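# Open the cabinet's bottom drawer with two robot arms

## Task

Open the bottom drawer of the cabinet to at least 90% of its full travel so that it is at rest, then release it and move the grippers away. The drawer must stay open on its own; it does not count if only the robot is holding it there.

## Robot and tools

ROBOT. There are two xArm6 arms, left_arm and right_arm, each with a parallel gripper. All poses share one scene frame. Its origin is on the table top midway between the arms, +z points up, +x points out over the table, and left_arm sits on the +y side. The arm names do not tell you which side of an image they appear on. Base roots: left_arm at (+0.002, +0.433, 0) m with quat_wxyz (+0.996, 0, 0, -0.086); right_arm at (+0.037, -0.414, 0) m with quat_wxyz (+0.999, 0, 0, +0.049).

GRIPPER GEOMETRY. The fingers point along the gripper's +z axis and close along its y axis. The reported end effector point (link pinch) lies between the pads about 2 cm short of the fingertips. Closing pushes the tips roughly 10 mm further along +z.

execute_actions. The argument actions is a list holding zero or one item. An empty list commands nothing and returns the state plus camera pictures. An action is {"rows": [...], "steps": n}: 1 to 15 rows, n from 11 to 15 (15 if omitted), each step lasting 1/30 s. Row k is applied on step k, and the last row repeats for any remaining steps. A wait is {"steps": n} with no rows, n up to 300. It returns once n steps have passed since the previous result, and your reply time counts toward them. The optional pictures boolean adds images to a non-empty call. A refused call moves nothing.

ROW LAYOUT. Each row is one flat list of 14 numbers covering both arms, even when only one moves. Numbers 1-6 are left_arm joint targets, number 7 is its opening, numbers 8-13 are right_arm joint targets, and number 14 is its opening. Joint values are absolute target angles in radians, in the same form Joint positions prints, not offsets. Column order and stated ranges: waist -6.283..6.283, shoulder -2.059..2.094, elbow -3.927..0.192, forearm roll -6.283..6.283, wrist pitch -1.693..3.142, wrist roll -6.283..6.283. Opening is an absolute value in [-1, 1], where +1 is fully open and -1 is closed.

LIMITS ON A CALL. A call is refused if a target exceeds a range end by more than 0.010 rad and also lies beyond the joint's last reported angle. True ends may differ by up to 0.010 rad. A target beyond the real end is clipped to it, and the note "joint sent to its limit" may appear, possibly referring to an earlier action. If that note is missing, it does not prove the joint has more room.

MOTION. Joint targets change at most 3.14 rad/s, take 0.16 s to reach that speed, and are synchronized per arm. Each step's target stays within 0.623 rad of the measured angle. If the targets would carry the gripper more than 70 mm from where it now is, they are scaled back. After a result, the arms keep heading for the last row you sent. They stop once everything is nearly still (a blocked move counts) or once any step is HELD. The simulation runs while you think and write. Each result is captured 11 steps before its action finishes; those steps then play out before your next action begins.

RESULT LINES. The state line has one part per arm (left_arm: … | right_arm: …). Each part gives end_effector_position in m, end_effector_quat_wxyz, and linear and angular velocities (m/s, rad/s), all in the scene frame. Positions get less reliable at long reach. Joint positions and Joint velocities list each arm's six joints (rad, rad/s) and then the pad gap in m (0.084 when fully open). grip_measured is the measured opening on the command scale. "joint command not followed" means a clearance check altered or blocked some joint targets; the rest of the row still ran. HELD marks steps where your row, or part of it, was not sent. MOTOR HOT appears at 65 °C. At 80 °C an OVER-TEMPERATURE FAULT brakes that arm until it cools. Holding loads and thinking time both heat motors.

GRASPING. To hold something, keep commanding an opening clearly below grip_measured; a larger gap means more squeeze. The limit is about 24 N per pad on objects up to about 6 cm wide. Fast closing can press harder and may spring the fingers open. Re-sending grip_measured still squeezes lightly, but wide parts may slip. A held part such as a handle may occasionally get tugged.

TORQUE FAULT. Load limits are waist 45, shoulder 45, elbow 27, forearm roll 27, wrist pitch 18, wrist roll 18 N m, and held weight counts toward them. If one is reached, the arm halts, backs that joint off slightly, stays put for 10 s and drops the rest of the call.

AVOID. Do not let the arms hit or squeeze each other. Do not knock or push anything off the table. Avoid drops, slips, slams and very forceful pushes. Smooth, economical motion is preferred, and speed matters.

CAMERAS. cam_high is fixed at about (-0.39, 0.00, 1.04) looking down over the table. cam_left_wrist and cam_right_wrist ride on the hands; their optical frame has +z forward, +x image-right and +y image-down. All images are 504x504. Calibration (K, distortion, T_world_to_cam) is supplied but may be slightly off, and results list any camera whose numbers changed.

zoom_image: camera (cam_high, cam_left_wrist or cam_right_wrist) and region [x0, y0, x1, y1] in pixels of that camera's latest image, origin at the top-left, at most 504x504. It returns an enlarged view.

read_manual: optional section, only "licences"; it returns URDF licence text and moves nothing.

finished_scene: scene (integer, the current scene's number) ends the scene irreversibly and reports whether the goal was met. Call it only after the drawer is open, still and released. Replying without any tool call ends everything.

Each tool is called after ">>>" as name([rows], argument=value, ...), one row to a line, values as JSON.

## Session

>>> execute_actions(actions=[])

Scene clock: 0.00 s of 3900.00 s.
left_arm: end_effector_position=(+0.6930, +0.5685, +0.2044) grip_measured=+1.00 end_effector_quat_wxyz=(+0.238, +0.819, +0.481, +0.204) end_effector_velocity=(+0.001, -0.000, +0.002) end_effector_angular_velocity=(+0.000, -0.003, -0.001) | right_arm: end_effector_position=(+0.3147, -0.5283, +0.2413) grip_measured=+1.00 end_effector_quat_wxyz=(-0.061, -0.375, +0.922, +0.068) end_effector_velocity=(-0.000, -0.000, -0.000) end_effector_angular_velocity=(+0.001, +0.000, +0.000)
Joint positions: left_arm=[ 0.431  0.495 -1.532 -0.645  0.583 -0.34   0.084] | right_arm=[-0.496 -0.459 -0.766  0.011  1.406  1.967  0.084]
Joint velocities: left_arm=[-0.    -0.002 -0.001 -0.001  0.     0.001 -0.   ] | right_arm=[-0.001  0.     0.     0.     0.    -0.001  0.   ]
camera_calibration (this result's frames):
cam_left_wrist: T_world_to_cam=[[0.683981, -0.42988, 0.589384, -0.316825], [-0.453424, -0.883429, -0.118148, 0.909685], [0.571469, -0.18643, -0.799167, -0.001352], [0, 0, 0, 1]] pos_world=[0.629948, 0.667193, 0.293129]
cam_right_wrist: T_world_to_cam=[[-0.672996, 0.722103, 0.160135, 0.592529], [0.724608, 0.687111, -0.0531208, 0.212594], [-0.148389, 0.0802852, -0.985665, 0.457265], [0, 0, 0, 1]] pos_world=[0.312575, -0.610654, 0.367118]

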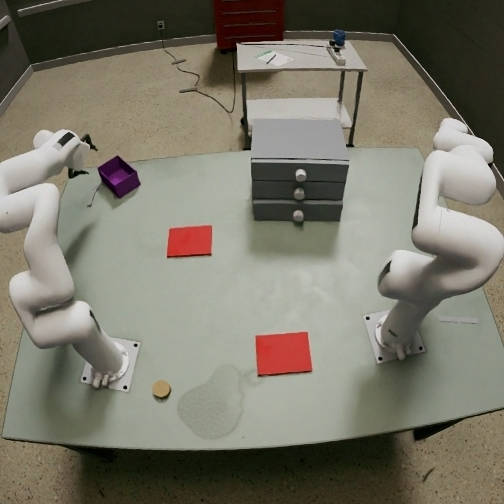

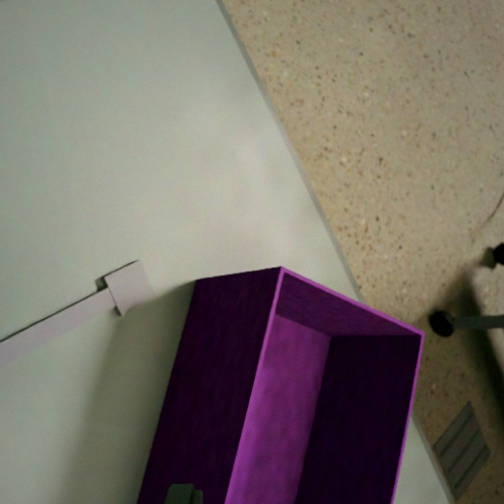

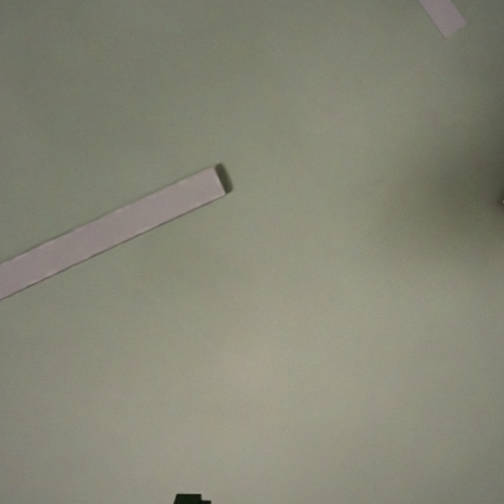

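>>> zoom_image(camera="cam_high", region=[230,105,370,235])

Region (230, 105, 370, 235) of cam_high's 504x504 image, scaled by 3.600, with more detail than that image has; it fills the top 468 rows of this view, and the rest is white.

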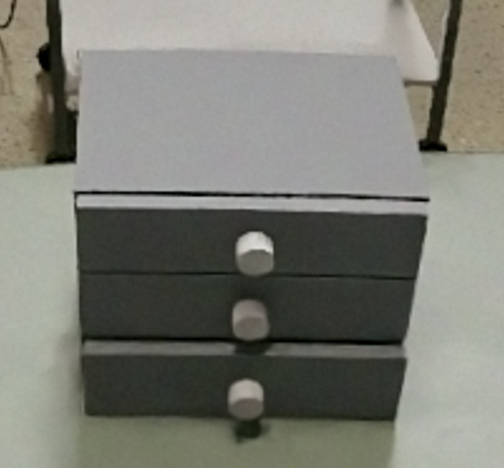

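>>> execute_actions([
  {"rows":[[0.431,0.495,-1.532,-0.645,0.583,-0.34,1,1.349,-0.1,-0.6,1.443,-1.058,0.112,1]],"steps":15},
])

>>> execute_actions([
  {"steps":55},
])

>>> execute_actions([
  {"rows":[[0.431,0.495,-1.532,-0.645,0.583,-0.34,1,1.349,0.683,-0.582,1.443,-1.058,0.112,1]],"steps":15},
])

>>> execute_actions([
  {"steps":35},
], pictures=true)

Scene clock: 3.47 s of 3900.00 s.
left_arm: end_effector_position=(+0.6931, +0.5686, +0.2045) grip_measured=+1.00 end_effector_quat_wxyz=(+0.238, +0.819, +0.481, +0.204) end_effector_velocity=(+0.000, +0.002, +0.001) end_effector_angular_velocity=(-0.001, -0.002, +0.004) | right_arm: end_effector_position=(+0.3310, -0.5096, +0.2324) grip_measured=+1.00 end_effector_quat_wxyz=(-0.040, -0.410, +0.908, +0.078) end_effector_velocity=(+0.241, +0.342, -0.181) end_effector_angular_velocity=(+0.710, -0.405, +1.174)
Joint positions: left_arm=[ 0.431  0.495 -1.532 -0.645  0.583 -0.34   0.084] | right_arm=[-0.453 -0.435 -0.756  0.056  1.36   1.922  0.084]
Joint velocities: left_arm=[ 0.002 -0.    -0.001 -0.002 -0.001  0.    -0.   ] | right_arm=[ 0.768  0.443  0.203  0.753 -0.74  -0.734 -0.   ]
Steps of this call (steps 1 to 90: nothing new was sent; then 0.33 s passed at rest; steps 91 to 94: the first 4 steps of this action). Readings (joint positions):
91: left_arm=[0.431 0.495 -1.532 -0.645 0.583 -0.340] | right_arm=[-0.496 -0.458 -0.766 0.011 1.406 1.967]
92: left_arm=[0.431 0.495 -1.532 -0.645 0.583 -0.340] | right_arm=[-0.491 -0.456 -0.765 0.017 1.400 1.961]
94: the state above

Scene clock: 14.10 s of 3900.00 s.
left_arm: end_effector_position=(+0.6931, +0.5687, +0.2047) grip_measured=+1.00 end_effector_quat_wxyz=(+0.238, +0.819, +0.481, +0.204) end_effector_velocity=(-0.000, +0.000, +0.000) end_effector_angular_velocity=(+0.001, -0.001, +0.002) | right_arm: end_effector_position=(+0.4279, -0.3097, +0.1724) grip_measured=+1.00 end_effector_quat_wxyz=(+0.163, -0.642, +0.738, +0.132) end_effector_velocity=(+0.000, -0.000, +0.000) end_effector_angular_velocity=(-0.000, -0.001, -0.001)
Joint positions: left_arm=[ 0.431  0.495 -1.532 -0.645  0.583 -0.34   0.084] | right_arm=[-0.02  -0.244 -0.659  0.545  0.87   1.438  0.084]
Joint velocities: left_arm=[ 0.    -0.001  0.001  0.001 -0.002 -0.001  0.   ] | right_arm=[-0.001 -0.    -0.    -0.    -0.     0.     0.   ]
TORQUE FAULT: the external load on joint 1 (waist) of the right arm reached its load limit, and that arm stopped for 10 seconds. A torque fault stops only its own arm. That arm's remaining commands of this call were not run. Joint 1 (waist) of that arm moved back by up to 3 degrees. That arm holds there, with its grip as last carried out, and accepts commands again: back off and push less far. That arm stops again, at the same cost, whenever a joint's load reaches its limit.
Kept back: nothing.
The stop of the right arm began at step 19 of this call (marked STOPPED below). From that step on that arm followed nothing that you had sent. Nothing is kept back now, and the robot has no last target.
Steps of this call (steps 1 to 11: the last 11 steps of your previous action; steps 12 to 55: the robot went on to your last target; steps 56 to 319: the stop continued). Readings (joint positions):
1: left_arm=[0.431 0.495 -1.532 -0.645 0.583 -0.340] | right_arm=[-0.427 -0.420 -0.749 0.081 1.335 1.897]
2: left_arm=[0.431 0.495 -1.532 -0.645 0.583 -0.340] | right_arm=[-0.402 -0.405 -0.741 0.106 1.311 1.872]
4: left_arm=[0.431 0.495 -1.532 -0.645 0.583 -0.340] | right_arm=[-0.352 -0.380 -0.729 0.155 1.262 1.823]
8: left_arm=[0.431 0.495 -1.532 -0.645 0.583 -0.340] | right_arm=[-0.249 -0.334 -0.708 0.258 1.159 1.720]
19: left_arm=[0.431 0.495 -1.532 -0.645 0.583 -0.340] | right_arm=[0.028 -0.244 -0.648 0.547 0.869 1.441] STOPPED (the right arm)
319: the state above

Scene clock: 14.13 s of 3900.00 s.
left_arm: end_effector_position=(+0.6931, +0.5687, +0.2047) grip_measured=+1.00 end_effector_quat_wxyz=(+0.238, +0.819, +0.481, +0.204) end_effector_velocity=(-0.000, +0.001, +0.000) end_effector_angular_velocity=(+0.001, -0.001, +0.000) | right_arm: end_effector_position=(+0.4279, -0.3097, +0.1724) grip_measured=+1.00 end_effector_quat_wxyz=(+0.163, -0.642, +0.738, +0.132) end_effector_velocity=(+0.000, -0.000, +0.000) end_effector_angular_velocity=(+0.001, -0.001, -0.002)
Joint positions: left_arm=[ 0.431  0.495 -1.532 -0.645  0.583 -0.34   0.084] | right_arm=[-0.02  -0.244 -0.659  0.545  0.87   1.438  0.084]
Joint velocities: left_arm=[ 0.001 -0.001  0.001 -0.    -0.001  0.002 -0.   ] | right_arm=[-0.001 -0.    -0.     0.002 -0.001 -0.001 -0.   ]
Kept back: nothing.
A stop began in an earlier call of the same reply, so what this call sent did not run. Send another action.
Steps of this call (step 1: nothing new was sent). Readings (joint positions):
1: the state above

Scene clock: 14.17 s of 3900.00 s.
left_arm: end_effector_position=(+0.6931, +0.5687, +0.2047) grip_measured=+1.00 end_effector_quat_wxyz=(+0.238, +0.819, +0.481, +0.204) end_effector_velocity=(-0.000, +0.000, +0.000) end_effector_angular_velocity=(-0.000, +0.000, +0.000) | right_arm: end_effector_position=(+0.4279, -0.3097, +0.1724) grip_measured=+1.00 end_effector_quat_wxyz=(+0.163, -0.642, +0.738, +0.132) end_effector_velocity=(-0.000, +0.001, -0.000) end_effector_angular_velocity=(-0.002, -0.000, +0.006)
Joint positions: left_arm=[ 0.431  0.495 -1.532 -0.645  0.583 -0.34   0.084] | right_arm=[-0.02  -0.244 -0.659  0.545  0.87   1.438  0.084]
Joint velocities: left_arm=[ 0.001 -0.001  0.     0.     0.001  0.     0.   ] | right_arm=[ 0.003  0.    -0.    -0.003  0.    -0.001  0.   ]
Kept back: nothing.
A stop began in an earlier call of the same reply, so what this call sent did not run. Send another action.
Steps of this call (step 1: nothing new was sent). Readings (joint positions):
1: the state above
camera_calibration (this result's frames):
cam_left_wrist: T_world_to_cam=[[0.683938, -0.42926, 0.589886, -0.317345], [-0.452672, -0.883796, -0.118292, 0.909696], [0.572117, -0.18612, -0.798775, -0.00182688], [0, 0, 0, 1]] pos_world=[0.629883, 0.667422, 0.293348]
cam_right_wrist: T_world_to_cam=[[-0.986611, 0.162285, -0.0161879, 0.513131], [0.140691, 0.89711, 0.418808, 0.210167], [0.0824885, 0.410923, -0.907931, 0.378838], [0, 0, 0, 1]] pos_world=[0.445442, -0.427489, 0.264246]

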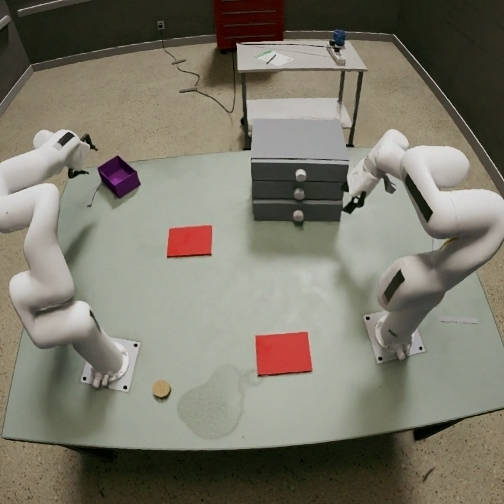

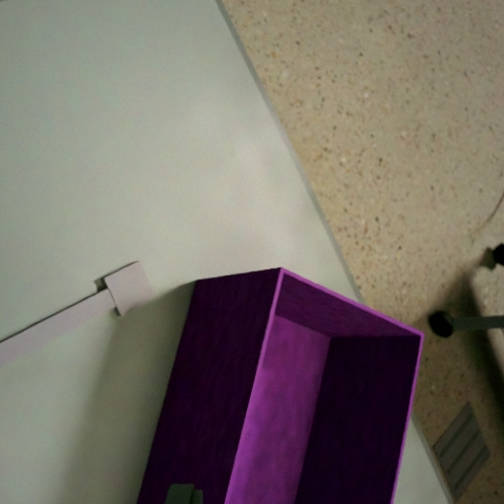

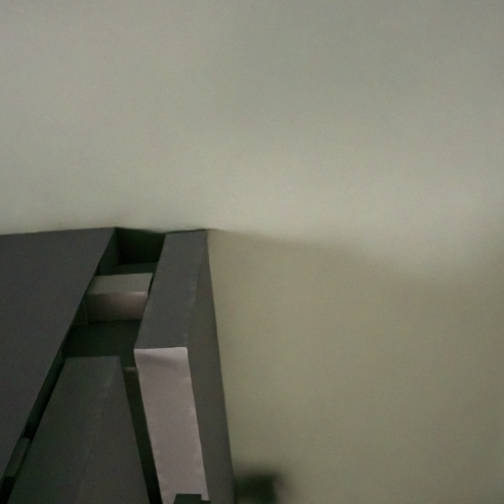

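>>> execute_actions([
  {"rows":[[0.431,0.495,-1.532,-0.645,0.583,-0.34,1,-0.1,-0.6,-0.5,0.545,1.2,1.0,1]],"steps":15},
])

>>> execute_actions([
  {"steps":15},
])

>>> execute_actions([
  {"rows":[[0.431,0.495,-1.532,-0.645,0.583,-0.34,1,1.5,-0.5,-0.5,1.2,0.6,0.3,1]],"steps":15},
])

>>> execute_actions([
  {"steps":35},
])

Scene clock: 14.97 s of 3900.00 s.
left_arm: end_effector_position=(+0.6931, +0.5687, +0.2047) grip_measured=+1.00 end_effector_quat_wxyz=(+0.238, +0.819, +0.481, +0.204) end_effector_velocity=(-0.000, +0.001, -0.001) end_effector_angular_velocity=(-0.000, +0.001, +0.001) | right_arm: end_effector_position=(+0.4155, -0.3096, +0.1775) grip_measured=+1.00 end_effector_quat_wxyz=(+0.164, -0.662, +0.718, +0.137) end_effector_velocity=(-0.261, -0.002, +0.125) end_effector_angular_velocity=(+0.190, -0.198, +1.177)
Joint positions: left_arm=[ 0.431  0.495 -1.532 -0.645  0.583 -0.34   0.084] | right_arm=[-0.03  -0.284 -0.64   0.545  0.91   1.384  0.084]
Joint velocities: left_arm=[ 0.001  0.002 -0.    -0.001 -0.     0.     0.   ] | right_arm=[-0.207 -0.897  0.42   0.002  0.855 -1.136 -0.   ]
Steps of this call (steps 1 to 20: nothing new was sent; steps 21 to 24: the first 4 steps of this action). Readings (joint positions):
21: left_arm=[0.431 0.495 -1.532 -0.645 0.583 -0.340] | right_arm=[-0.020 -0.244 -0.659 0.545 0.870 1.437]
22: left_arm=[0.431 0.495 -1.532 -0.645 0.583 -0.340] | right_arm=[-0.021 -0.248 -0.657 0.545 0.875 1.431]
24: the state above

Scene clock: 15.47 s of 3900.00 s.
left_arm: end_effector_position=(+0.6931, +0.5687, +0.2047) grip_measured=+1.00 end_effector_quat_wxyz=(+0.238, +0.819, +0.481, +0.204) end_effector_velocity=(+0.000, -0.000, +0.001) end_effector_angular_velocity=(-0.000, -0.001, -0.001) | right_arm: end_effector_position=(+0.3268, -0.3078, +0.2140) grip_measured=+1.00 end_effector_quat_wxyz=(-0.192, +0.789, -0.561, -0.160) end_effector_velocity=(-0.011, +0.001, +0.003) end_effector_angular_velocity=(+0.012, -0.013, +0.049)
Joint positions: left_arm=[ 0.431  0.495 -1.532 -0.645  0.583 -0.34   0.084] | right_arm=[-0.099 -0.595 -0.502  0.545  1.196  1.005  0.084]
Joint velocities: left_arm=[-0.    -0.002 -0.    -0.     0.002  0.     0.   ] | right_arm=[-0.009 -0.035  0.015  0.002  0.036 -0.048  0.   ]
Kept back: nothing.
Steps of this call (steps 1 to 11: the last 11 steps of your previous action; steps 12 to 15: the robot went on to your last target). Readings (joint positions):
1: left_arm=[0.431 0.495 -1.532 -0.645 0.583 -0.340] | right_arm=[-0.038 -0.319 -0.624 0.545 0.943 1.341]
2: left_arm=[0.431 0.495 -1.532 -0.645 0.583 -0.340] | right_arm=[-0.047 -0.361 -0.606 0.545 0.980 1.291]
4: left_arm=[0.431 0.495 -1.532 -0.645 0.583 -0.340] | right_arm=[-0.065 -0.446 -0.570 0.545 1.056 1.191]
8: left_arm=[0.431 0.495 -1.532 -0.645 0.583 -0.340] | right_arm=[-0.091 -0.562 -0.519 0.545 1.161 1.052]
15: the state above

Scene clock: 15.60 s of 3900.00 s.
left_arm: end_effector_position=(+0.6931, +0.5687, +0.2047) grip_measured=+1.00 end_effector_quat_wxyz=(+0.238, +0.819, +0.481, +0.204) end_effector_velocity=(-0.001, -0.001, -0.001) end_effector_angular_velocity=(-0.002, +0.003, -0.002) | right_arm: end_effector_position=(+0.3346, -0.2892, +0.2177) grip_measured=+1.00 end_effector_quat_wxyz=(-0.218, +0.804, -0.533, -0.151) end_effector_velocity=(+0.139, +0.378, +0.080) end_effector_angular_velocity=(+0.671, -1.070, +0.904)
Joint positions: left_arm=[ 0.431  0.495 -1.532 -0.645  0.583 -0.34   0.084] | right_arm=[-0.051 -0.587 -0.5    0.596  1.148  0.951  0.084]
Joint velocities: left_arm=[-0.001  0.001  0.001 -0.     0.002 -0.    -0.   ] | right_arm=[ 0.988  0.16   0.001  0.985 -0.925 -0.97  -0.   ]
Steps of this call (steps 1 to 4: the first 4 steps of this action). Readings (joint positions):
1: left_arm=[0.431 0.495 -1.532 -0.645 0.583 -0.340] | right_arm=[-0.099 -0.596 -0.501 0.546 1.197 1.003]
2: left_arm=[0.431 0.495 -1.532 -0.645 0.583 -0.340] | right_arm=[-0.094 -0.595 -0.501 0.551 1.191 0.996]
4: the state above

Scene clock: 16.77 s of 3900.00 s.
left_arm: end_effector_position=(+0.6931, +0.5687, +0.2047) grip_measured=+1.00 end_effector_quat_wxyz=(+0.238, +0.819, +0.481, +0.204) end_effector_velocity=(+0.000, +0.000, +0.002) end_effector_angular_velocity=(-0.000, -0.002, +0.002) | right_arm: end_effector_position=(+0.0747, +0.0195, +0.2610) grip_measured=+1.00 end_effector_quat_wxyz=(-0.381, +0.903, +0.045, -0.192) end_effector_velocity=(-0.397, +0.057, +0.007) end_effector_angular_velocity=(+0.133, -0.072, +0.902)
Joint positions: left_arm=[ 0.431  0.495 -1.532 -0.645  0.583 -0.34   0.084] | right_arm=[ 1.195 -0.508 -0.5    1.145  0.65   0.36   0.084]
Joint velocities: left_arm=[-0.    -0.002 -0.    -0.    -0.    -0.002 -0.   ] | right_arm=[ 0.998  0.026  0.     0.179 -0.162 -0.194 -0.   ]
Kept back: nothing.
Steps of this call (steps 1 to 11: the last 11 steps of your previous action; steps 12 to 35: the robot went on to your last target). Readings (joint positions):
1: left_arm=[0.431 0.495 -1.532 -0.645 0.583 -0.340] | right_arm=[-0.015 -0.582 -0.501 0.631 1.116 0.916]
2: left_arm=[0.431 0.495 -1.532 -0.645 0.583 -0.340] | right_arm=[0.021 -0.577 -0.501 0.666 1.083 0.880]
4: left_arm=[0.431 0.495 -1.532 -0.645 0.583 -0.340] | right_arm=[0.094 -0.567 -0.501 0.733 1.024 0.810]
8: left_arm=[0.431 0.495 -1.532 -0.645 0.583 -0.340] | right_arm=[0.244 -0.551 -0.501 0.844 0.922 0.688]
35: the state above

>>> execute_actions([
  {"rows":[[0.431,0.495,-1.532,-0.645,0.583,-0.34,1,1.45,0.1,-0.582,1.443,-1.058,0.112,1]],"steps":15},
])

>>> execute_actions([
  {"steps":30},
])

>>> execute_actions([
  {"rows":[[0.431,0.495,-1.532,-0.645,0.583,-0.34,1,1.349,0.683,-0.582,1.443,-1.058,0.112,1]],"steps":15},
])

>>> execute_actions([
  {"steps":30},
], pictures=true)

Scene clock: 17.67 s of 3900.00 s.
left_arm: end_effector_position=(+0.6931, +0.5687, +0.2047) grip_measured=+1.00 end_effector_quat_wxyz=(+0.238, +0.819, +0.481, +0.204) end_effector_velocity=(-0.000, +0.000, -0.001) end_effector_angular_velocity=(-0.001, +0.001, +0.001) | right_arm: end_effector_position=(-0.0348, +0.0286, +0.2511) grip_measured=+1.00 end_effector_quat_wxyz=(-0.369, +0.890, +0.158, -0.217) end_effector_velocity=(+0.251, +0.153, -0.277) end_effector_angular_velocity=(-0.290, -0.382, -0.846)
Joint positions: left_arm=[ 0.431  0.495 -1.532 -0.645  0.583 -0.34   0.084] | right_arm=[ 1.495 -0.455 -0.509  1.22   0.549  0.285  0.084]
Joint velocities: left_arm=[ 0.     0.001  0.001 -0.    -0.    -0.    -0.   ] | right_arm=[-0.08   0.914 -0.149  0.369 -0.952 -0.283 -0.   ]
Steps of this call (steps 1 to 23: the robot went on to your last target; steps 24 to 27: the first 4 steps of this action). Readings (joint positions):
24: left_arm=[0.431 0.495 -1.532 -0.645 0.583 -0.340] | right_arm=[1.499 -0.500 -0.500 1.200 0.599 0.300]
25: left_arm=[0.431 0.495 -1.532 -0.645 0.583 -0.340] | right_arm=[1.499 -0.495 -0.501 1.202 0.593 0.298]
27: the state above

Scene clock: 18.67 s of 3900.00 s.
left_arm: end_effector_position=(+0.6931, +0.5687, +0.2047) grip_measured=+1.00 end_effector_quat_wxyz=(+0.238, +0.819, +0.481, +0.204) end_effector_velocity=(-0.000, +0.000, -0.001) end_effector_angular_velocity=(-0.002, +0.002, +0.002) | right_arm: end_effector_position=(+0.2922, -0.0423, +0.2222) grip_measured=+1.00 end_effector_quat_wxyz=(-0.268, +0.847, -0.113, +0.445) end_effector_velocity=(+0.097, -0.140, +0.198) end_effector_angular_velocity=(-0.031, -0.975, -0.571)
Joint positions: left_arm=[ 0.431  0.495 -1.532 -0.645  0.583 -0.34   0.084] | right_arm=[ 1.451  0.086 -0.58   1.438 -0.95   0.116  0.084]
Joint velocities: left_arm=[ 0.     0.     0.     0.     0.001 -0.002  0.   ] | right_arm=[-0.01   0.143 -0.018  0.056 -1.131 -0.043  0.   ]
Kept back: nothing.
Steps of this call (steps 1 to 11: the last 11 steps of your previous action; steps 12 to 30: the robot went on to your last target). Readings (joint positions):
1: left_arm=[0.431 0.495 -1.532 -0.645 0.583 -0.340] | right_arm=[1.492 -0.423 -0.514 1.232 0.515 0.275]
2: left_arm=[0.431 0.495 -1.532 -0.645 0.583 -0.340] | right_arm=[1.490 -0.389 -0.517 1.245 0.481 0.265]
4: left_arm=[0.431 0.495 -1.532 -0.645 0.583 -0.340] | right_arm=[1.485 -0.329 -0.523 1.269 0.411 0.247]
8: left_arm=[0.431 0.495 -1.532 -0.645 0.583 -0.340] | right_arm=[1.476 -0.222 -0.538 1.312 0.255 0.213]
30: the state above

Scene clock: 18.80 s of 3900.00 s.
left_arm: end_effector_position=(+0.6931, +0.5687, +0.2047) grip_measured=+1.00 end_effector_quat_wxyz=(+0.238, +0.819, +0.481, +0.204) end_effector_velocity=(-0.000, +0.000, +0.001) end_effector_angular_velocity=(+0.002, -0.002, -0.000) | right_arm: end_effector_position=(+0.3003, -0.0535, +0.2169) grip_measured=+1.00 end_effector_quat_wxyz=(-0.242, +0.838, -0.111, +0.476) end_effector_velocity=(+0.065, -0.097, -0.365) end_effector_angular_velocity=(-1.011, -0.010, -0.193)
Joint positions: left_arm=[ 0.431  0.495 -1.532 -0.645  0.583 -0.34   0.084] | right_arm=[ 1.442  0.143 -0.584  1.44  -1.015  0.114  0.084]
Joint velocities: left_arm=[ 0.    -0.002  0.001  0.    -0.001  0.001  0.   ] | right_arm=[-0.176  1.03  -0.016 -0.001 -0.045 -0.003 -0.   ]
Steps of this call (steps 1 to 4: the first 4 steps of this action). Readings (joint positions):
1: left_arm=[0.431 0.495 -1.532 -0.645 0.583 -0.340] | right_arm=[1.451 0.091 -0.581 1.439 -0.981 0.115]
2: left_arm=[0.431 0.495 -1.532 -0.645 0.583 -0.340] | right_arm=[1.450 0.098 -0.582 1.440 -1.002 0.114]
4: the state above

Scene clock: 19.80 s of 3900.00 s.
left_arm: end_effector_position=(+0.6931, +0.5687, +0.2047) grip_measured=+1.00 end_effector_quat_wxyz=(+0.238, +0.819, +0.481, +0.204) end_effector_velocity=(-0.000, +0.000, -0.001) end_effector_angular_velocity=(-0.000, +0.002, +0.000) | right_arm: end_effector_position=(+0.3257, -0.1574, +0.0454) grip_measured=+1.00 end_effector_quat_wxyz=(+0.014, +0.866, -0.022, +0.500) end_effector_velocity=(-0.000, -0.002, -0.002) end_effector_angular_velocity=(-0.007, +0.001, -0.002)
Joint positions: left_arm=[ 0.431  0.495 -1.532 -0.645  0.583 -0.34   0.084] | right_arm=[ 1.349  0.682 -0.582  1.443 -1.058  0.112  0.084]
Joint velocities: left_arm=[ 0.     0.001  0.     0.     0.    -0.     0.   ] | right_arm=[-0.001  0.006  0.001  0.001  0.     0.    -0.   ]
Kept back: nothing.
Steps of this call (steps 1 to 11: the last 11 steps of your previous action; steps 12 to 30: the robot went on to your last target). Readings (joint positions):
1: left_arm=[0.431 0.495 -1.532 -0.645 0.583 -0.340] | right_arm=[1.436 0.181 -0.584 1.440 -1.017 0.114]
2: left_arm=[0.431 0.495 -1.532 -0.645 0.583 -0.340] | right_arm=[1.429 0.220 -0.582 1.441 -1.018 0.114]
4: left_arm=[0.431 0.495 -1.532 -0.645 0.583 -0.340] | right_arm=[1.416 0.293 -0.581 1.441 -1.023 0.113]
8: left_arm=[0.431 0.495 -1.532 -0.645 0.583 -0.340] | right_arm=[1.392 0.434 -0.582 1.442 -1.036 0.113]
30: the state above
camera_calibration (this result's frames):
cam_left_wrist: T_world_to_cam=[[0.683938, -0.42926, 0.589886, -0.317345], [-0.452672, -0.883796, -0.118292, 0.909696], [0.572117, -0.18612, -0.798775, -0.00182693], [0, 0, 0, 1]] pos_world=[0.629883, 0.667422, 0.293348]
cam_right_wrist: T_world_to_cam=[[-0.0517333, -0.998493, -0.018326, -0.101606], [-0.506889, 0.0420648, -0.860984, 0.27564], [0.860458, -0.0352523, -0.508301, -0.132356], [0, 0, 0, 1]] pos_world=[0.24835, -0.117713, 0.168183]

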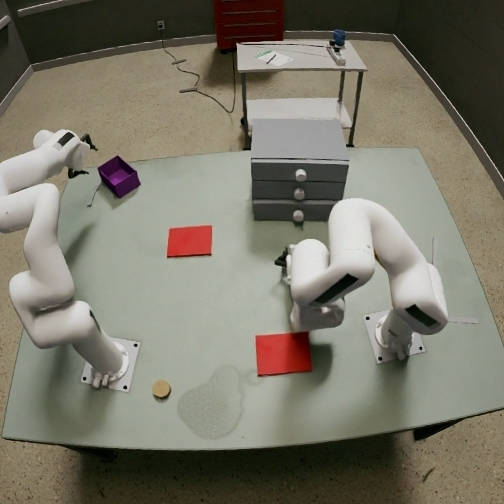

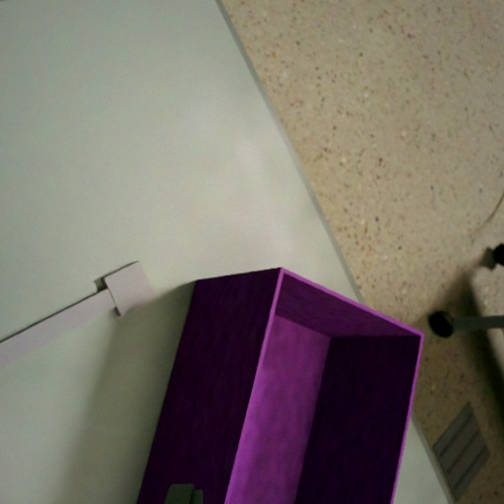

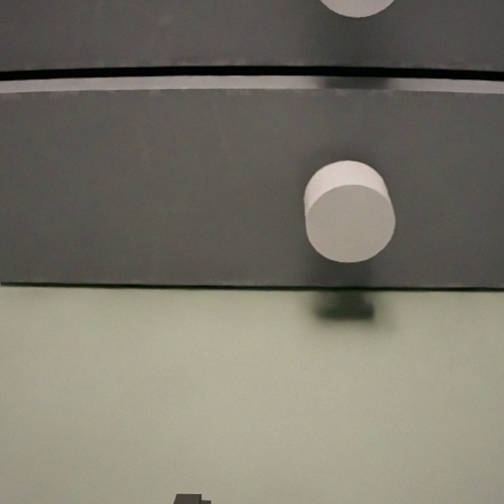

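>>> execute_actions([
  {"rows":[[0.431,0.495,-1.532,-0.645,0.583,-0.34,1,1.1,0.694,-0.639,1.22,-1.065,0.06,1]],"steps":15},
])

>>> execute_actions([
  {"steps":22},
], pictures=true)

Scene clock: 20.37 s of 3900.00 s.
left_arm: end_effector_position=(+0.6931, +0.5687, +0.2047) grip_measured=+1.00 end_effector_quat_wxyz=(+0.238, +0.819, +0.481, +0.204) end_effector_velocity=(-0.000, +0.000, -0.000) end_effector_angular_velocity=(-0.001, +0.001, +0.000) | right_arm: end_effector_position=(+0.3389, -0.1560, +0.0447) grip_measured=+1.00 end_effector_quat_wxyz=(+0.013, +0.866, -0.020, +0.499) end_effector_velocity=(+0.294, +0.018, -0.009) end_effector_angular_velocity=(+0.022, +0.033, +0.016)
Joint positions: left_arm=[ 0.431  0.495 -1.532 -0.645  0.583 -0.34   0.084] | right_arm=[ 1.3    0.685 -0.593  1.396 -1.06   0.101  0.084]
Joint velocities: left_arm=[ 0.001  0.001 -0.    -0.001  0.001  0.001 -0.   ] | right_arm=[-1.073  0.05  -0.254 -0.978 -0.03  -0.225 -0.   ]
Steps of this call (steps 1 to 13: the robot went on to your last target; steps 14 to 17: the first 4 steps of this action). Readings (joint positions):
14: left_arm=[0.431 0.495 -1.532 -0.645 0.583 -0.340] | right_arm=[1.349 0.683 -0.582 1.443 -1.058 0.112]
15: left_arm=[0.431 0.495 -1.532 -0.645 0.583 -0.340] | right_arm=[1.344 0.683 -0.583 1.437 -1.058 0.111]
17: the state above

Scene clock: 21.10 s of 3900.00 s.
left_arm: end_effector_position=(+0.6931, +0.5687, +0.2047) grip_measured=+1.00 end_effector_quat_wxyz=(+0.238, +0.819, +0.481, +0.204) end_effector_velocity=(+0.000, -0.000, -0.000) end_effector_angular_velocity=(+0.001, -0.000, -0.001) | right_arm: end_effector_position=(+0.3955, -0.1607, +0.0451) grip_measured=+1.00 end_effector_quat_wxyz=(+0.013, +0.866, -0.022, +0.500) end_effector_velocity=(+0.000, +0.000, +0.000) end_effector_angular_velocity=(-0.000, +0.000, +0.001)
Joint positions: left_arm=[ 0.431  0.495 -1.532 -0.645  0.583 -0.34   0.084] | right_arm=[ 1.1    0.694 -0.639  1.22  -1.065  0.06   0.084]
Joint velocities: left_arm=[-0.001  0.001 -0.001  0.001 -0.001  0.001  0.   ] | right_arm=[-0.001 -0.    -0.001 -0.002  0.    -0.001 -0.   ]
Kept back: nothing.
Steps of this call (steps 1 to 11: the last 11 steps of your previous action; steps 12 to 22: the robot went on to your last target). Readings (joint positions):
1: left_arm=[0.431 0.495 -1.532 -0.645 0.583 -0.340] | right_arm=[1.260 0.687 -0.603 1.360 -1.061 0.093]
2: left_arm=[0.431 0.495 -1.532 -0.645 0.583 -0.340] | right_arm=[1.217 0.689 -0.613 1.324 -1.062 0.084]
4: left_arm=[0.431 0.495 -1.532 -0.645 0.583 -0.340] | right_arm=[1.153 0.691 -0.627 1.271 -1.063 0.072]
8: left_arm=[0.431 0.495 -1.532 -0.645 0.583 -0.340] | right_arm=[1.112 0.693 -0.636 1.233 -1.065 0.063]
22: the state above
camera_calibration (this result's frames):
cam_left_wrist: T_world_to_cam=[[0.683937, -0.42926, 0.589886, -0.317345], [-0.452672, -0.883796, -0.118292, 0.909696], [0.572117, -0.18612, -0.798775, -0.0018269], [0, 0, 0, 1]] pos_world=[0.629883, 0.667422, 0.293348]
cam_right_wrist: T_world_to_cam=[[-0.051788, -0.998442, -0.0207952, -0.101118], [-0.507867, 0.0442604, -0.860298, 0.311575], [0.859878, -0.0339919, -0.509367, -0.19225], [0, 0, 0, 1]] pos_world=[0.318314, -0.121286, 0.168018]

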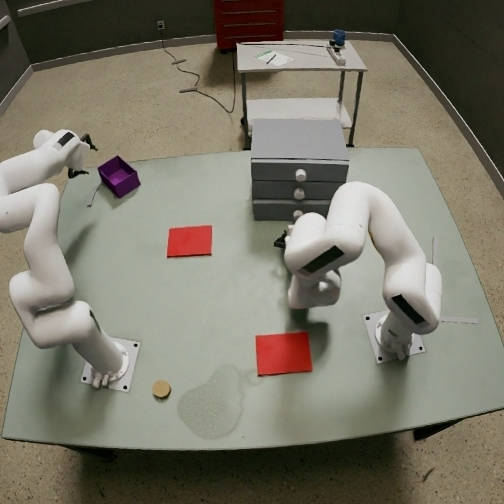

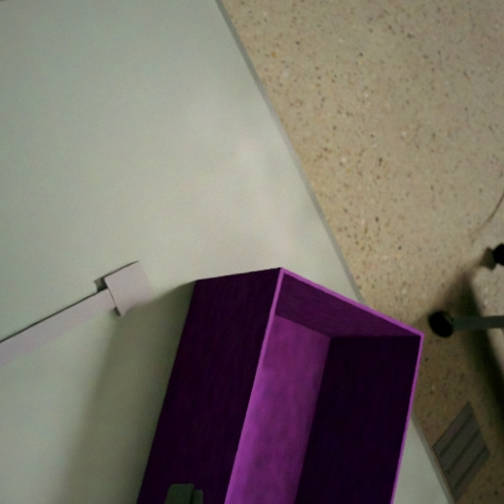

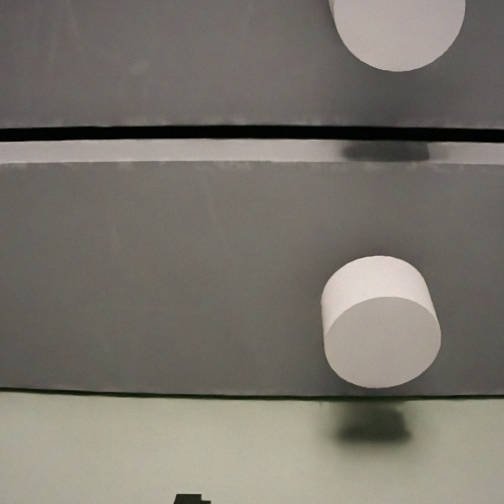

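>>> execute_actions([
  {"rows":[[0.431,0.495,-1.532,-0.645,0.583,-0.34,1,1.045,0.699,-0.663,1.175,-1.06,0.04,0.8],[0.431,0.495,-1.532,-0.645,0.583,-0.34,1,1.045,0.699,-0.663,1.175,-1.06,0.04,0.8],[0.431,0.495,-1.532,-0.645,0.583,-0.34,1,0.992,0.706,-0.689,1.133,-1.053,0.018,0.6],[0.431,0.495,-1.532,-0.645,0.583,-0.34,1,0.992,0.706,-0.689,1.133,-1.053,0.018,0.6],[0.431,0.495,-1.532,-0.645,0.583,-0.34,1,0.992,0.706,-0.689,1.133,-1.053,0.018,0.6],[0.431,0.495,-1.532,-0.645,0.583,-0.34,1,0.942,0.713,-0.72,1.096,-1.043,-0.007,0.5],[0.431,0.495,-1.532,-0.645,0.583,-0.34,1,0.942,0.713,-0.72,1.096,-1.043,-0.007,0.5],[0.431,0.495,-1.532,-0.645,0.583,-0.34,1,0.942,0.713,-0.72,1.096,-1.043,-0.007,0.5],[0.431,0.495,-1.532,-0.645,0.583,-0.34,1,0.895,0.722,-0.754,1.063,-1.03,-0.035,0.4],[0.431,0.495,-1.532,-0.645,0.583,-0.34,1,0.895,0.722,-0.754,1.063,-1.03,-0.035,0.4],[0.431,0.495,-1.532,-0.645,0.583,-0.34,1,0.895,0.722,-0.754,1.063,-1.03,-0.035,0.4],[0.431,0.495,-1.532,-0.645,0.583,-0.34,1,0.845,0.733,-0.797,1.035,-1.013,-0.069,0.3]],"steps":15},
])

>>> execute_actions([
  {"rows":[[0.431,0.495,-1.532,-0.645,0.583,-0.34,1,0.845,0.733,-0.797,1.035,-1.013,-0.069,0.3],[0.431,0.495,-1.532,-0.645,0.583,-0.34,1,0.845,0.733,-0.797,1.035,-1.013,-0.069,0.3],[0.431,0.495,-1.532,-0.645,0.583,-0.34,1,0.845,0.733,-0.797,1.035,-1.013,-0.069,0.2],[0.431,0.495,-1.532,-0.645,0.583,-0.34,1,0.845,0.733,-0.797,1.035,-1.013,-0.069,0.1],[0.431,0.495,-1.532,-0.645,0.583,-0.34,1,0.845,0.733,-0.797,1.035,-1.013,-0.069,0.0],[0.431,0.495,-1.532,-0.645,0.583,-0.34,1,0.845,0.733,-0.797,1.035,-1.013,-0.069,-0.1],[0.431,0.495,-1.532,-0.645,0.583,-0.34,1,0.845,0.733,-0.797,1.035,-1.013,-0.069,-0.2],[0.431,0.495,-1.532,-0.645,0.583,-0.34,1,0.845,0.733,-0.797,1.035,-1.013,-0.069,-0.3],[0.431,0.495,-1.532,-0.645,0.583,-0.34,1,0.845,0.733,-0.797,1.035,-1.013,-0.069,-0.4],[0.431,0.495,-1.532,-0.645,0.583,-0.34,1,0.845,0.733,-0.797,1.035,-1.013,-0.069,-0.6],[0.431,0.495,-1.532,-0.645,0.583,-0.34,1,0.845,0.733,-0.797,1.035,-1.013,-0.069,-0.8]],"steps":15},
])

>>> execute_actions([
  {"steps":18},
], pictures=true)

Scene clock: 23.63 s of 3900.00 s.
left_arm: end_effector_position=(+0.6931, +0.5687, +0.2047) grip_measured=+1.00 end_effector_quat_wxyz=(+0.238, +0.819, +0.481, +0.204) end_effector_velocity=(+0.000, +0.000, +0.002) end_effector_angular_velocity=(+0.001, -0.004, +0.001) | right_arm: end_effector_position=(+0.4052, -0.1606, +0.0449) grip_measured=+0.66 end_effector_quat_wxyz=(+0.012, +0.866, -0.022, +0.499) end_effector_velocity=(+0.166, -0.007, -0.003) end_effector_angular_velocity=(+0.012, +0.009, -0.012)
Joint positions: left_arm=[ 0.431  0.495 -1.532 -0.645  0.583 -0.34   0.084] | right_arm=[ 1.069  0.697 -0.653  1.194 -1.062  0.048  0.071]
Joint velocities: left_arm=[ 0.    -0.003 -0.001  0.    -0.001 -0.001 -0.   ] | right_arm=[-0.524  0.057 -0.245 -0.417  0.057 -0.196 -0.069]
Steps of this call (steps 1 to 15: the robot went on to your last target; steps 16 to 72: nothing new was sent; steps 73 to 76: the first 4 steps of this action). Readings (joint positions):
73: left_arm=[0.431 0.495 -1.532 -0.645 0.583 -0.340] | right_arm=[1.100 0.694 -0.639 1.220 -1.065 0.060]
74: left_arm=[0.431 0.495 -1.532 -0.645 0.583 -0.340] | right_arm=[1.095 0.695 -0.641 1.215 -1.065 0.058]
76: the state above

Scene clock: 24.13 s of 3900.00 s.
left_arm: end_effector_position=(+0.6931, +0.5687, +0.2047) grip_measured=+1.00 end_effector_quat_wxyz=(+0.238, +0.819, +0.481, +0.204) end_effector_velocity=(+0.000, -0.001, -0.000) end_effector_angular_velocity=(-0.001, +0.001, -0.000) | right_arm: end_effector_position=(+0.4820, -0.1677, +0.0452) grip_measured=+0.18 end_effector_quat_wxyz=(+0.016, +0.866, -0.024, +0.499) end_effector_velocity=(+0.032, -0.009, -0.010) end_effector_angular_velocity=(-0.034, +0.019, +0.009)
Joint positions: left_arm=[ 0.431  0.495 -1.532 -0.645  0.583 -0.34   0.084] | right_arm=[ 0.854  0.731 -0.789  1.041 -1.016 -0.063  0.052]
Joint velocities: left_arm=[-0.001  0.001 -0.001 -0.     0.001 -0.001  0.   ] | right_arm=[-0.091  0.035 -0.063 -0.065  0.035 -0.066 -0.106]
Steps of this call (steps 1 to 11: the last 11 steps of your previous action; steps 12 to 15: the first 4 steps of this action). Readings (joint positions):
12: left_arm=[0.431 0.495 -1.532 -0.645 0.583 -0.340] | right_arm=[0.872 0.728 -0.775 1.052 -1.021 -0.051]
13: left_arm=[0.431 0.495 -1.532 -0.645 0.583 -0.340] | right_arm=[0.863 0.729 -0.782 1.047 -1.019 -0.057]
15: the state above

Scene clock: 24.73 s of 3900.00 s.
left_arm: end_effector_position=(+0.6931, +0.5687, +0.2047) grip_measured=+1.00 end_effector_quat_wxyz=(+0.238, +0.819, +0.481, +0.204) end_effector_velocity=(-0.000, -0.001, -0.001) end_effector_angular_velocity=(-0.002, +0.003, -0.000) | right_arm: end_effector_position=(+0.4858, -0.1683, +0.0453) grip_measured=-0.29 end_effector_quat_wxyz=(+0.017, +0.866, -0.023, +0.499) end_effector_velocity=(+0.000, +0.000, +0.000) end_effector_angular_velocity=(+0.000, -0.001, -0.001)
Joint positions: left_arm=[ 0.431  0.495 -1.532 -0.645  0.583 -0.34   0.084] | right_arm=[ 0.845  0.733 -0.796  1.035 -1.013 -0.069  0.032]
Joint velocities: left_arm=[-0.     0.001  0.001 -0.001  0.002 -0.001 -0.   ] | right_arm=[ 0.    -0.    -0.001  0.001 -0.    -0.001  0.   ]
Kept back: nothing.
Steps of this call (steps 1 to 11: the last 11 steps of your previous action; steps 12 to 15: the robot went on to your last target; steps 16 to 18: nothing new was sent). Readings (joint positions):
1: left_arm=[0.431 0.495 -1.532 -0.645 0.583 -0.340] | right_arm=[0.852 0.732 -0.791 1.040 -1.015 -0.065]
2: left_arm=[0.431 0.495 -1.532 -0.645 0.583 -0.340] | right_arm=[0.850 0.732 -0.792 1.038 -1.014 -0.066]
4: left_arm=[0.431 0.495 -1.532 -0.645 0.583 -0.340] | right_arm=[0.848 0.733 -0.794 1.037 -1.014 -0.067]
8: left_arm=[0.431 0.495 -1.532 -0.645 0.583 -0.340] | right_arm=[0.846 0.733 -0.795 1.036 -1.013 -0.068]
18: the state above
All arms were judged still, so your last target was given up. Only a new action makes them travel on or press farther. Fingers that are still opening or closing keep moving.
camera_calibration (this result's frames):
cam_left_wrist: T_world_to_cam=[[0.683937, -0.42926, 0.589886, -0.317345], [-0.452672, -0.883796, -0.118293, 0.909696], [0.572117, -0.18612, -0.798775, -0.00182691], [0, 0, 0, 1]] pos_world=[0.629883, 0.667422, 0.293348]
cam_right_wrist: T_world_to_cam=[[-0.0576576, -0.99822, -0.0152474, -0.101385], [-0.508526, 0.0425088, -0.859997, 0.357943], [0.859114, -0.0418316, -0.510072, -0.270891], [0, 0, 0, 1]] pos_world=[0.408904, -0.127752, 0.16811]

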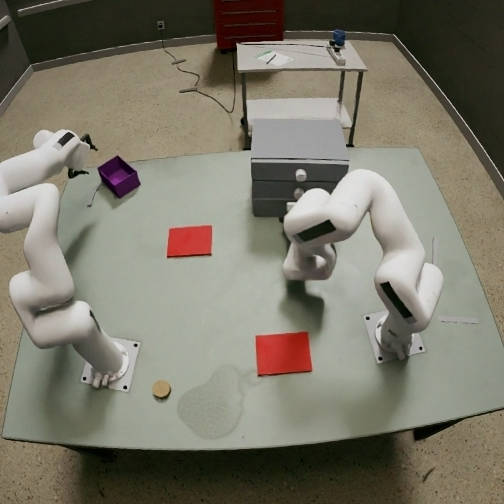

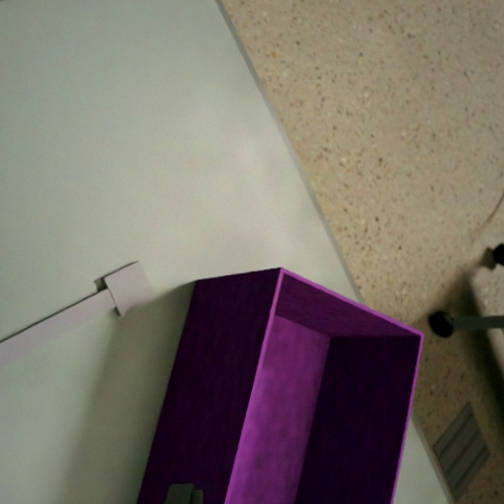

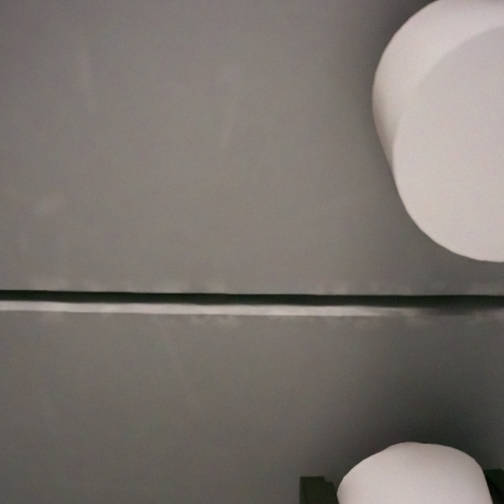

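>>> execute_actions([
  {"rows":[[0.431,0.495,-1.532,-0.645,0.583,-0.34,1,0.86,0.73,-0.784,1.045,-1.018,-0.059,-0.8],[0.431,0.495,-1.532,-0.645,0.583,-0.34,1,0.875,0.726,-0.771,1.055,-1.024,-0.048,-0.8],[0.431,0.495,-1.532,-0.645,0.583,-0.34,1,0.89,0.723,-0.758,1.065,-1.028,-0.038,-0.8],[0.431,0.495,-1.532,-0.645,0.583,-0.34,1,0.906,0.72,-0.746,1.075,-1.033,-0.029,-0.8],[0.431,0.495,-1.532,-0.645,0.583,-0.34,1,0.922,0.717,-0.734,1.086,-1.038,-0.019,-0.8],[0.431,0.495,-1.532,-0.645,0.583,-0.34,1,0.938,0.714,-0.723,1.098,-1.042,-0.009,-0.8],[0.431,0.495,-1.532,-0.645,0.583,-0.34,1,0.955,0.711,-0.712,1.11,-1.046,0.0,-0.8],[0.431,0.495,-1.532,-0.645,0.583,-0.34,1,0.972,0.709,-0.701,1.123,-1.049,0.008,-0.8],[0.431,0.495,-1.532,-0.645,0.583,-0.34,1,0.989,0.706,-0.691,1.136,-1.052,0.017,-0.8],[0.431,0.495,-1.532,-0.645,0.583,-0.34,1,1.007,0.704,-0.681,1.15,-1.055,0.025,-0.8],[0.431,0.495,-1.532,-0.645,0.583,-0.34,1,1.025,0.701,-0.672,1.164,-1.058,0.032,-0.8],[0.431,0.495,-1.532,-0.645,0.583,-0.34,1,1.043,0.699,-0.663,1.179,-1.06,0.04,-0.8],[0.431,0.495,-1.532,-0.645,0.583,-0.34,1,1.062,0.697,-0.655,1.194,-1.062,0.047,-0.8],[0.431,0.495,-1.532,-0.645,0.583,-0.34,1,1.081,0.696,-0.647,1.209,-1.064,0.054,-0.8],[0.431,0.495,-1.532,-0.645,0.583,-0.34,1,1.1,0.694,-0.639,1.225,-1.065,0.06,-0.8]],"steps":15},
])

>>> execute_actions([
  {"rows":[[0.431,0.495,-1.532,-0.645,0.583,-0.34,1,1.116,0.693,-0.633,1.238,-1.066,0.065,-0.8],[0.431,0.495,-1.532,-0.645,0.583,-0.34,1,1.131,0.692,-0.628,1.252,-1.066,0.07,-0.8],[0.431,0.495,-1.532,-0.645,0.583,-0.34,1,1.147,0.69,-0.623,1.265,-1.066,0.075,-0.8],[0.431,0.495,-1.532,-0.645,0.583,-0.34,1,1.163,0.689,-0.618,1.279,-1.066,0.079,-0.8],[0.431,0.495,-1.532,-0.645,0.583,-0.34,1,1.18,0.689,-0.613,1.293,-1.066,0.083,-0.8],[0.431,0.495,-1.532,-0.645,0.583,-0.34,1,1.196,0.688,-0.608,1.308,-1.066,0.087,-0.8],[0.431,0.495,-1.532,-0.645,0.583,-0.34,1,1.212,0.687,-0.604,1.322,-1.065,0.091,-0.8],[0.431,0.495,-1.532,-0.645,0.583,-0.34,1,1.229,0.686,-0.601,1.337,-1.065,0.094,-0.8],[0.431,0.495,-1.532,-0.645,0.583,-0.34,1,1.246,0.685,-0.597,1.352,-1.064,0.098,-0.8],[0.431,0.495,-1.532,-0.645,0.583,-0.34,1,1.263,0.685,-0.594,1.368,-1.063,0.101,-0.8],[0.431,0.495,-1.532,-0.645,0.583,-0.34,1,1.28,0.684,-0.591,1.383,-1.063,0.103,-0.8],[0.431,0.495,-1.532,-0.645,0.583,-0.34,1,1.297,0.684,-0.588,1.399,-1.062,0.106,-0.8],[0.431,0.495,-1.532,-0.645,0.583,-0.34,1,1.314,0.684,-0.586,1.415,-1.061,0.108,-0.8],[0.431,0.495,-1.532,-0.645,0.583,-0.34,1,1.332,0.683,-0.584,1.432,-1.059,0.11,-0.8],[0.431,0.495,-1.532,-0.645,0.583,-0.34,1,1.349,0.683,-0.582,1.448,-1.058,0.112,-0.8]],"steps":15},
])

>>> execute_actions([
  {"rows":[[0.431,0.495,-1.532,-0.645,0.583,-0.34,1,1.358,0.683,-0.581,1.457,-1.057,0.113,-0.8],[0.431,0.495,-1.532,-0.645,0.583,-0.34,1,1.368,0.683,-0.581,1.466,-1.056,0.114,-0.8],[0.431,0.495,-1.532,-0.645,0.583,-0.34,1,1.377,0.683,-0.58,1.475,-1.056,0.114,-0.8],[0.431,0.495,-1.532,-0.645,0.583,-0.34,1,1.386,0.683,-0.58,1.484,-1.055,0.115,-0.8],[0.431,0.495,-1.532,-0.645,0.583,-0.34,1,1.395,0.683,-0.58,1.493,-1.054,0.115,-0.8],[0.431,0.495,-1.532,-0.645,0.583,-0.34,1,1.405,0.683,-0.58,1.503,-1.053,0.115,-0.8],[0.431,0.495,-1.532,-0.645,0.583,-0.34,1,1.414,0.683,-0.58,1.512,-1.052,0.115,-0.8],[0.431,0.495,-1.532,-0.645,0.583,-0.34,1,1.423,0.683,-0.58,1.521,-1.052,0.115,-0.8],[0.431,0.495,-1.532,-0.645,0.583,-0.34,1,1.433,0.683,-0.58,1.531,-1.051,0.115,-0.8],[0.431,0.495,-1.532,-0.645,0.583,-0.34,1,1.442,0.683,-0.58,1.54,-1.05,0.115,-0.8]],"steps":15},
])

>>> execute_actions([
  {"steps":18},
], pictures=true)

Scene clock: 27.33 s of 3900.00 s.
left_arm: end_effector_position=(+0.6931, +0.5687, +0.2047) grip_measured=+1.00 end_effector_quat_wxyz=(+0.238, +0.819, +0.481, +0.204) end_effector_velocity=(+0.000, -0.000, -0.001) end_effector_angular_velocity=(+0.000, +0.001, -0.001) | right_arm: end_effector_position=(+0.4802, -0.1674, +0.0455) grip_measured=-0.29 end_effector_quat_wxyz=(+0.016, +0.866, -0.025, +0.499) end_effector_velocity=(-0.108, +0.010, -0.002) end_effector_angular_velocity=(+0.014, +0.002, +0.001)
Joint positions: left_arm=[ 0.431  0.495 -1.532 -0.645  0.583 -0.34   0.084] | right_arm=[ 0.859  0.73  -0.785  1.045 -1.018 -0.058  0.032]
Joint velocities: left_arm=[-0.     0.002 -0.001  0.     0.001  0.001  0.   ] | right_arm=[ 0.266 -0.061  0.226  0.173 -0.092  0.176  0.   ]
Steps of this call (steps 1 to 74: nothing new was sent; steps 75 to 78: the first 4 steps of this action). Readings (joint positions):
75: left_arm=[0.431 0.495 -1.532 -0.645 0.583 -0.340] | right_arm=[0.845 0.733 -0.797 1.035 -1.013 -0.069]
76: left_arm=[0.431 0.495 -1.532 -0.645 0.583 -0.340] | right_arm=[0.847 0.733 -0.796 1.037 -1.014 -0.067]
78: the state above

Scene clock: 27.83 s of 3900.00 s.
left_arm: end_effector_position=(+0.6931, +0.5687, +0.2047) grip_measured=+1.00 end_effector_quat_wxyz=(+0.238, +0.819, +0.481, +0.204) end_effector_velocity=(+0.000, -0.000, -0.000) end_effector_angular_velocity=(+0.000, +0.000, -0.000) | right_arm: end_effector_position=(+0.3977, -0.1607, +0.0448) grip_measured=-0.29 end_effector_quat_wxyz=(+0.013, +0.866, -0.024, +0.499) end_effector_velocity=(-0.157, +0.012, -0.000) end_effector_angular_velocity=(+0.002, +0.002, +0.007)
Joint positions: left_arm=[ 0.431  0.495 -1.532 -0.645  0.583 -0.34   0.084] | right_arm=[ 1.094  0.695 -0.645  1.219 -1.062  0.056  0.032]
Joint velocities: left_arm=[-0.     0.001 -0.     0.    -0.    -0.     0.   ] | right_arm=[ 0.511 -0.046  0.197  0.419 -0.026  0.174 -0.   ]
Steps of this call (steps 1 to 11: the last 11 steps of your previous action; steps 12 to 15: the first 4 steps of this action). Readings (joint positions):
12: left_arm=[0.431 0.495 -1.532 -0.645 0.583 -0.340] | right_arm=[1.041 0.700 -0.667 1.177 -1.058 0.037]
13: left_arm=[0.431 0.495 -1.532 -0.645 0.583 -0.340] | right_arm=[1.059 0.698 -0.659 1.191 -1.060 0.044]
15: the state above

Scene clock: 28.33 s of 3900.00 s.
left_arm: end_effector_position=(+0.6931, +0.5687, +0.2047) grip_measured=+1.00 end_effector_quat_wxyz=(+0.238, +0.819, +0.481, +0.204) end_effector_velocity=(+0.000, -0.000, +0.000) end_effector_angular_velocity=(+0.000, -0.001, +0.001) | right_arm: end_effector_position=(+0.3282, -0.1563, +0.0449) grip_measured=-0.29 end_effector_quat_wxyz=(+0.013, +0.866, -0.023, +0.499) end_effector_velocity=(-0.103, +0.005, +0.001) end_effector_angular_velocity=(-0.002, -0.005, +0.002)
Joint positions: left_arm=[ 0.431  0.495 -1.532 -0.645  0.583 -0.34   0.084] | right_arm=[ 1.34   0.683 -0.588  1.436 -1.056  0.11   0.032]
Joint velocities: left_arm=[-0.001 -0.001  0.001  0.    -0.002 -0.001  0.   ] | right_arm=[ 0.386 -0.006  0.038  0.363  0.027  0.041 -0.   ]
Steps of this call (steps 1 to 11: the last 11 steps of your previous action; steps 12 to 15: the first 4 steps of this action). Readings (joint positions):
12: left_arm=[0.431 0.495 -1.532 -0.645 0.583 -0.340] | right_arm=[1.295 0.684 -0.593 1.394 -1.060 0.104]
13: left_arm=[0.431 0.495 -1.532 -0.645 0.583 -0.340] | right_arm=[1.311 0.684 -0.591 1.409 -1.058 0.106]
15: the state above

Scene clock: 28.93 s of 3900.00 s.
left_arm: end_effector_position=(+0.6931, +0.5687, +0.2047) grip_measured=+1.00 end_effector_quat_wxyz=(+0.238, +0.819, +0.481, +0.204) end_effector_velocity=(-0.000, +0.000, -0.000) end_effector_angular_velocity=(-0.000, +0.000, -0.001) | right_arm: end_effector_position=(+0.3014, -0.1554, +0.0452) grip_measured=-0.29 end_effector_quat_wxyz=(+0.013, +0.866, -0.022, +0.500) end_effector_velocity=(-0.001, +0.000, -0.000) end_effector_angular_velocity=(-0.004, +0.000, +0.008)
Joint positions: left_arm=[ 0.431  0.495 -1.532 -0.645  0.583 -0.34   0.084] | right_arm=[ 1.442  0.683 -0.582  1.533 -1.049  0.115  0.031]
Joint velocities: left_arm=[ 0.001  0.001 -0.    -0.     0.001  0.001 -0.   ] | right_arm=[ 0.005  0.     0.006 -0.004 -0.     0.002  0.   ]
Kept back: nothing.
Steps of this call (steps 1 to 11: the last 11 steps of your previous action; steps 12 to 18: the robot went on to your last target). Readings (joint positions):
1: left_arm=[0.431 0.495 -1.532 -0.645 0.583 -0.340] | right_arm=[1.352 0.683 -0.586 1.447 -1.056 0.111]
2: left_arm=[0.431 0.495 -1.532 -0.645 0.583 -0.340] | right_arm=[1.364 0.683 -0.586 1.458 -1.055 0.112]
4: left_arm=[0.431 0.495 -1.532 -0.645 0.583 -0.340] | right_arm=[1.384 0.683 -0.585 1.479 -1.053 0.113]
8: left_arm=[0.431 0.495 -1.532 -0.645 0.583 -0.340] | right_arm=[1.422 0.683 -0.584 1.516 -1.050 0.114]
18: the state above
camera_calibration (this result's frames):
cam_left_wrist: T_world_to_cam=[[0.683937, -0.42926, 0.589886, -0.317345], [-0.452672, -0.883796, -0.118293, 0.909696], [0.572117, -0.18612, -0.798775, -0.00182701], [0, 0, 0, 1]] pos_world=[0.629883, 0.667422, 0.293348]
cam_right_wrist: T_world_to_cam=[[-0.0514056, -0.998491, -0.0193368, -0.10087], [-0.507124, 0.0427789, -0.86081, 0.263213], [0.860338, -0.0344443, -0.508558, -0.111303], [0, 0, 0, 1]] pos_world=[0.224055, -0.115811, 0.168022]

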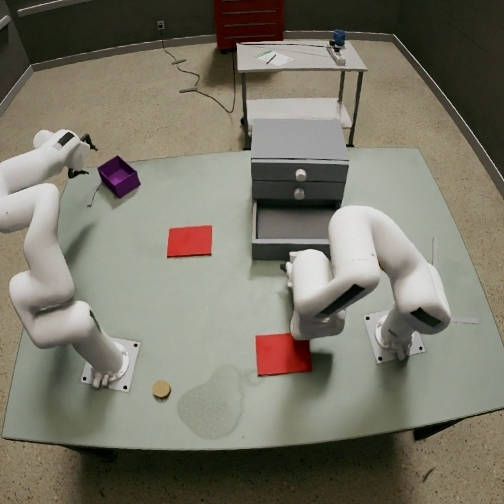

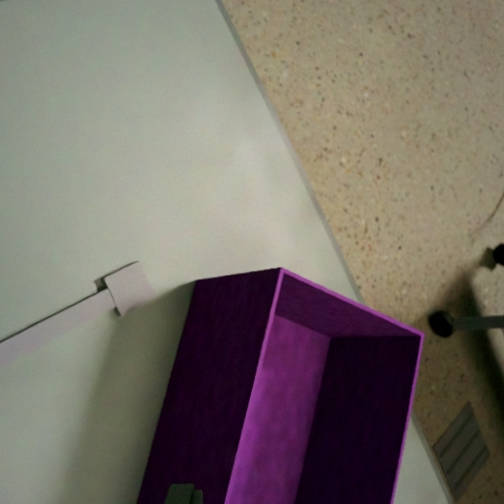

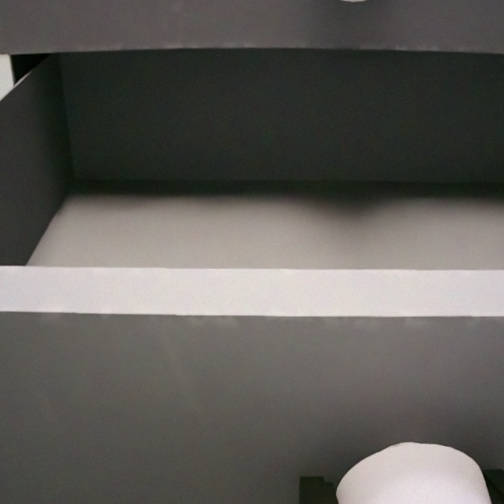

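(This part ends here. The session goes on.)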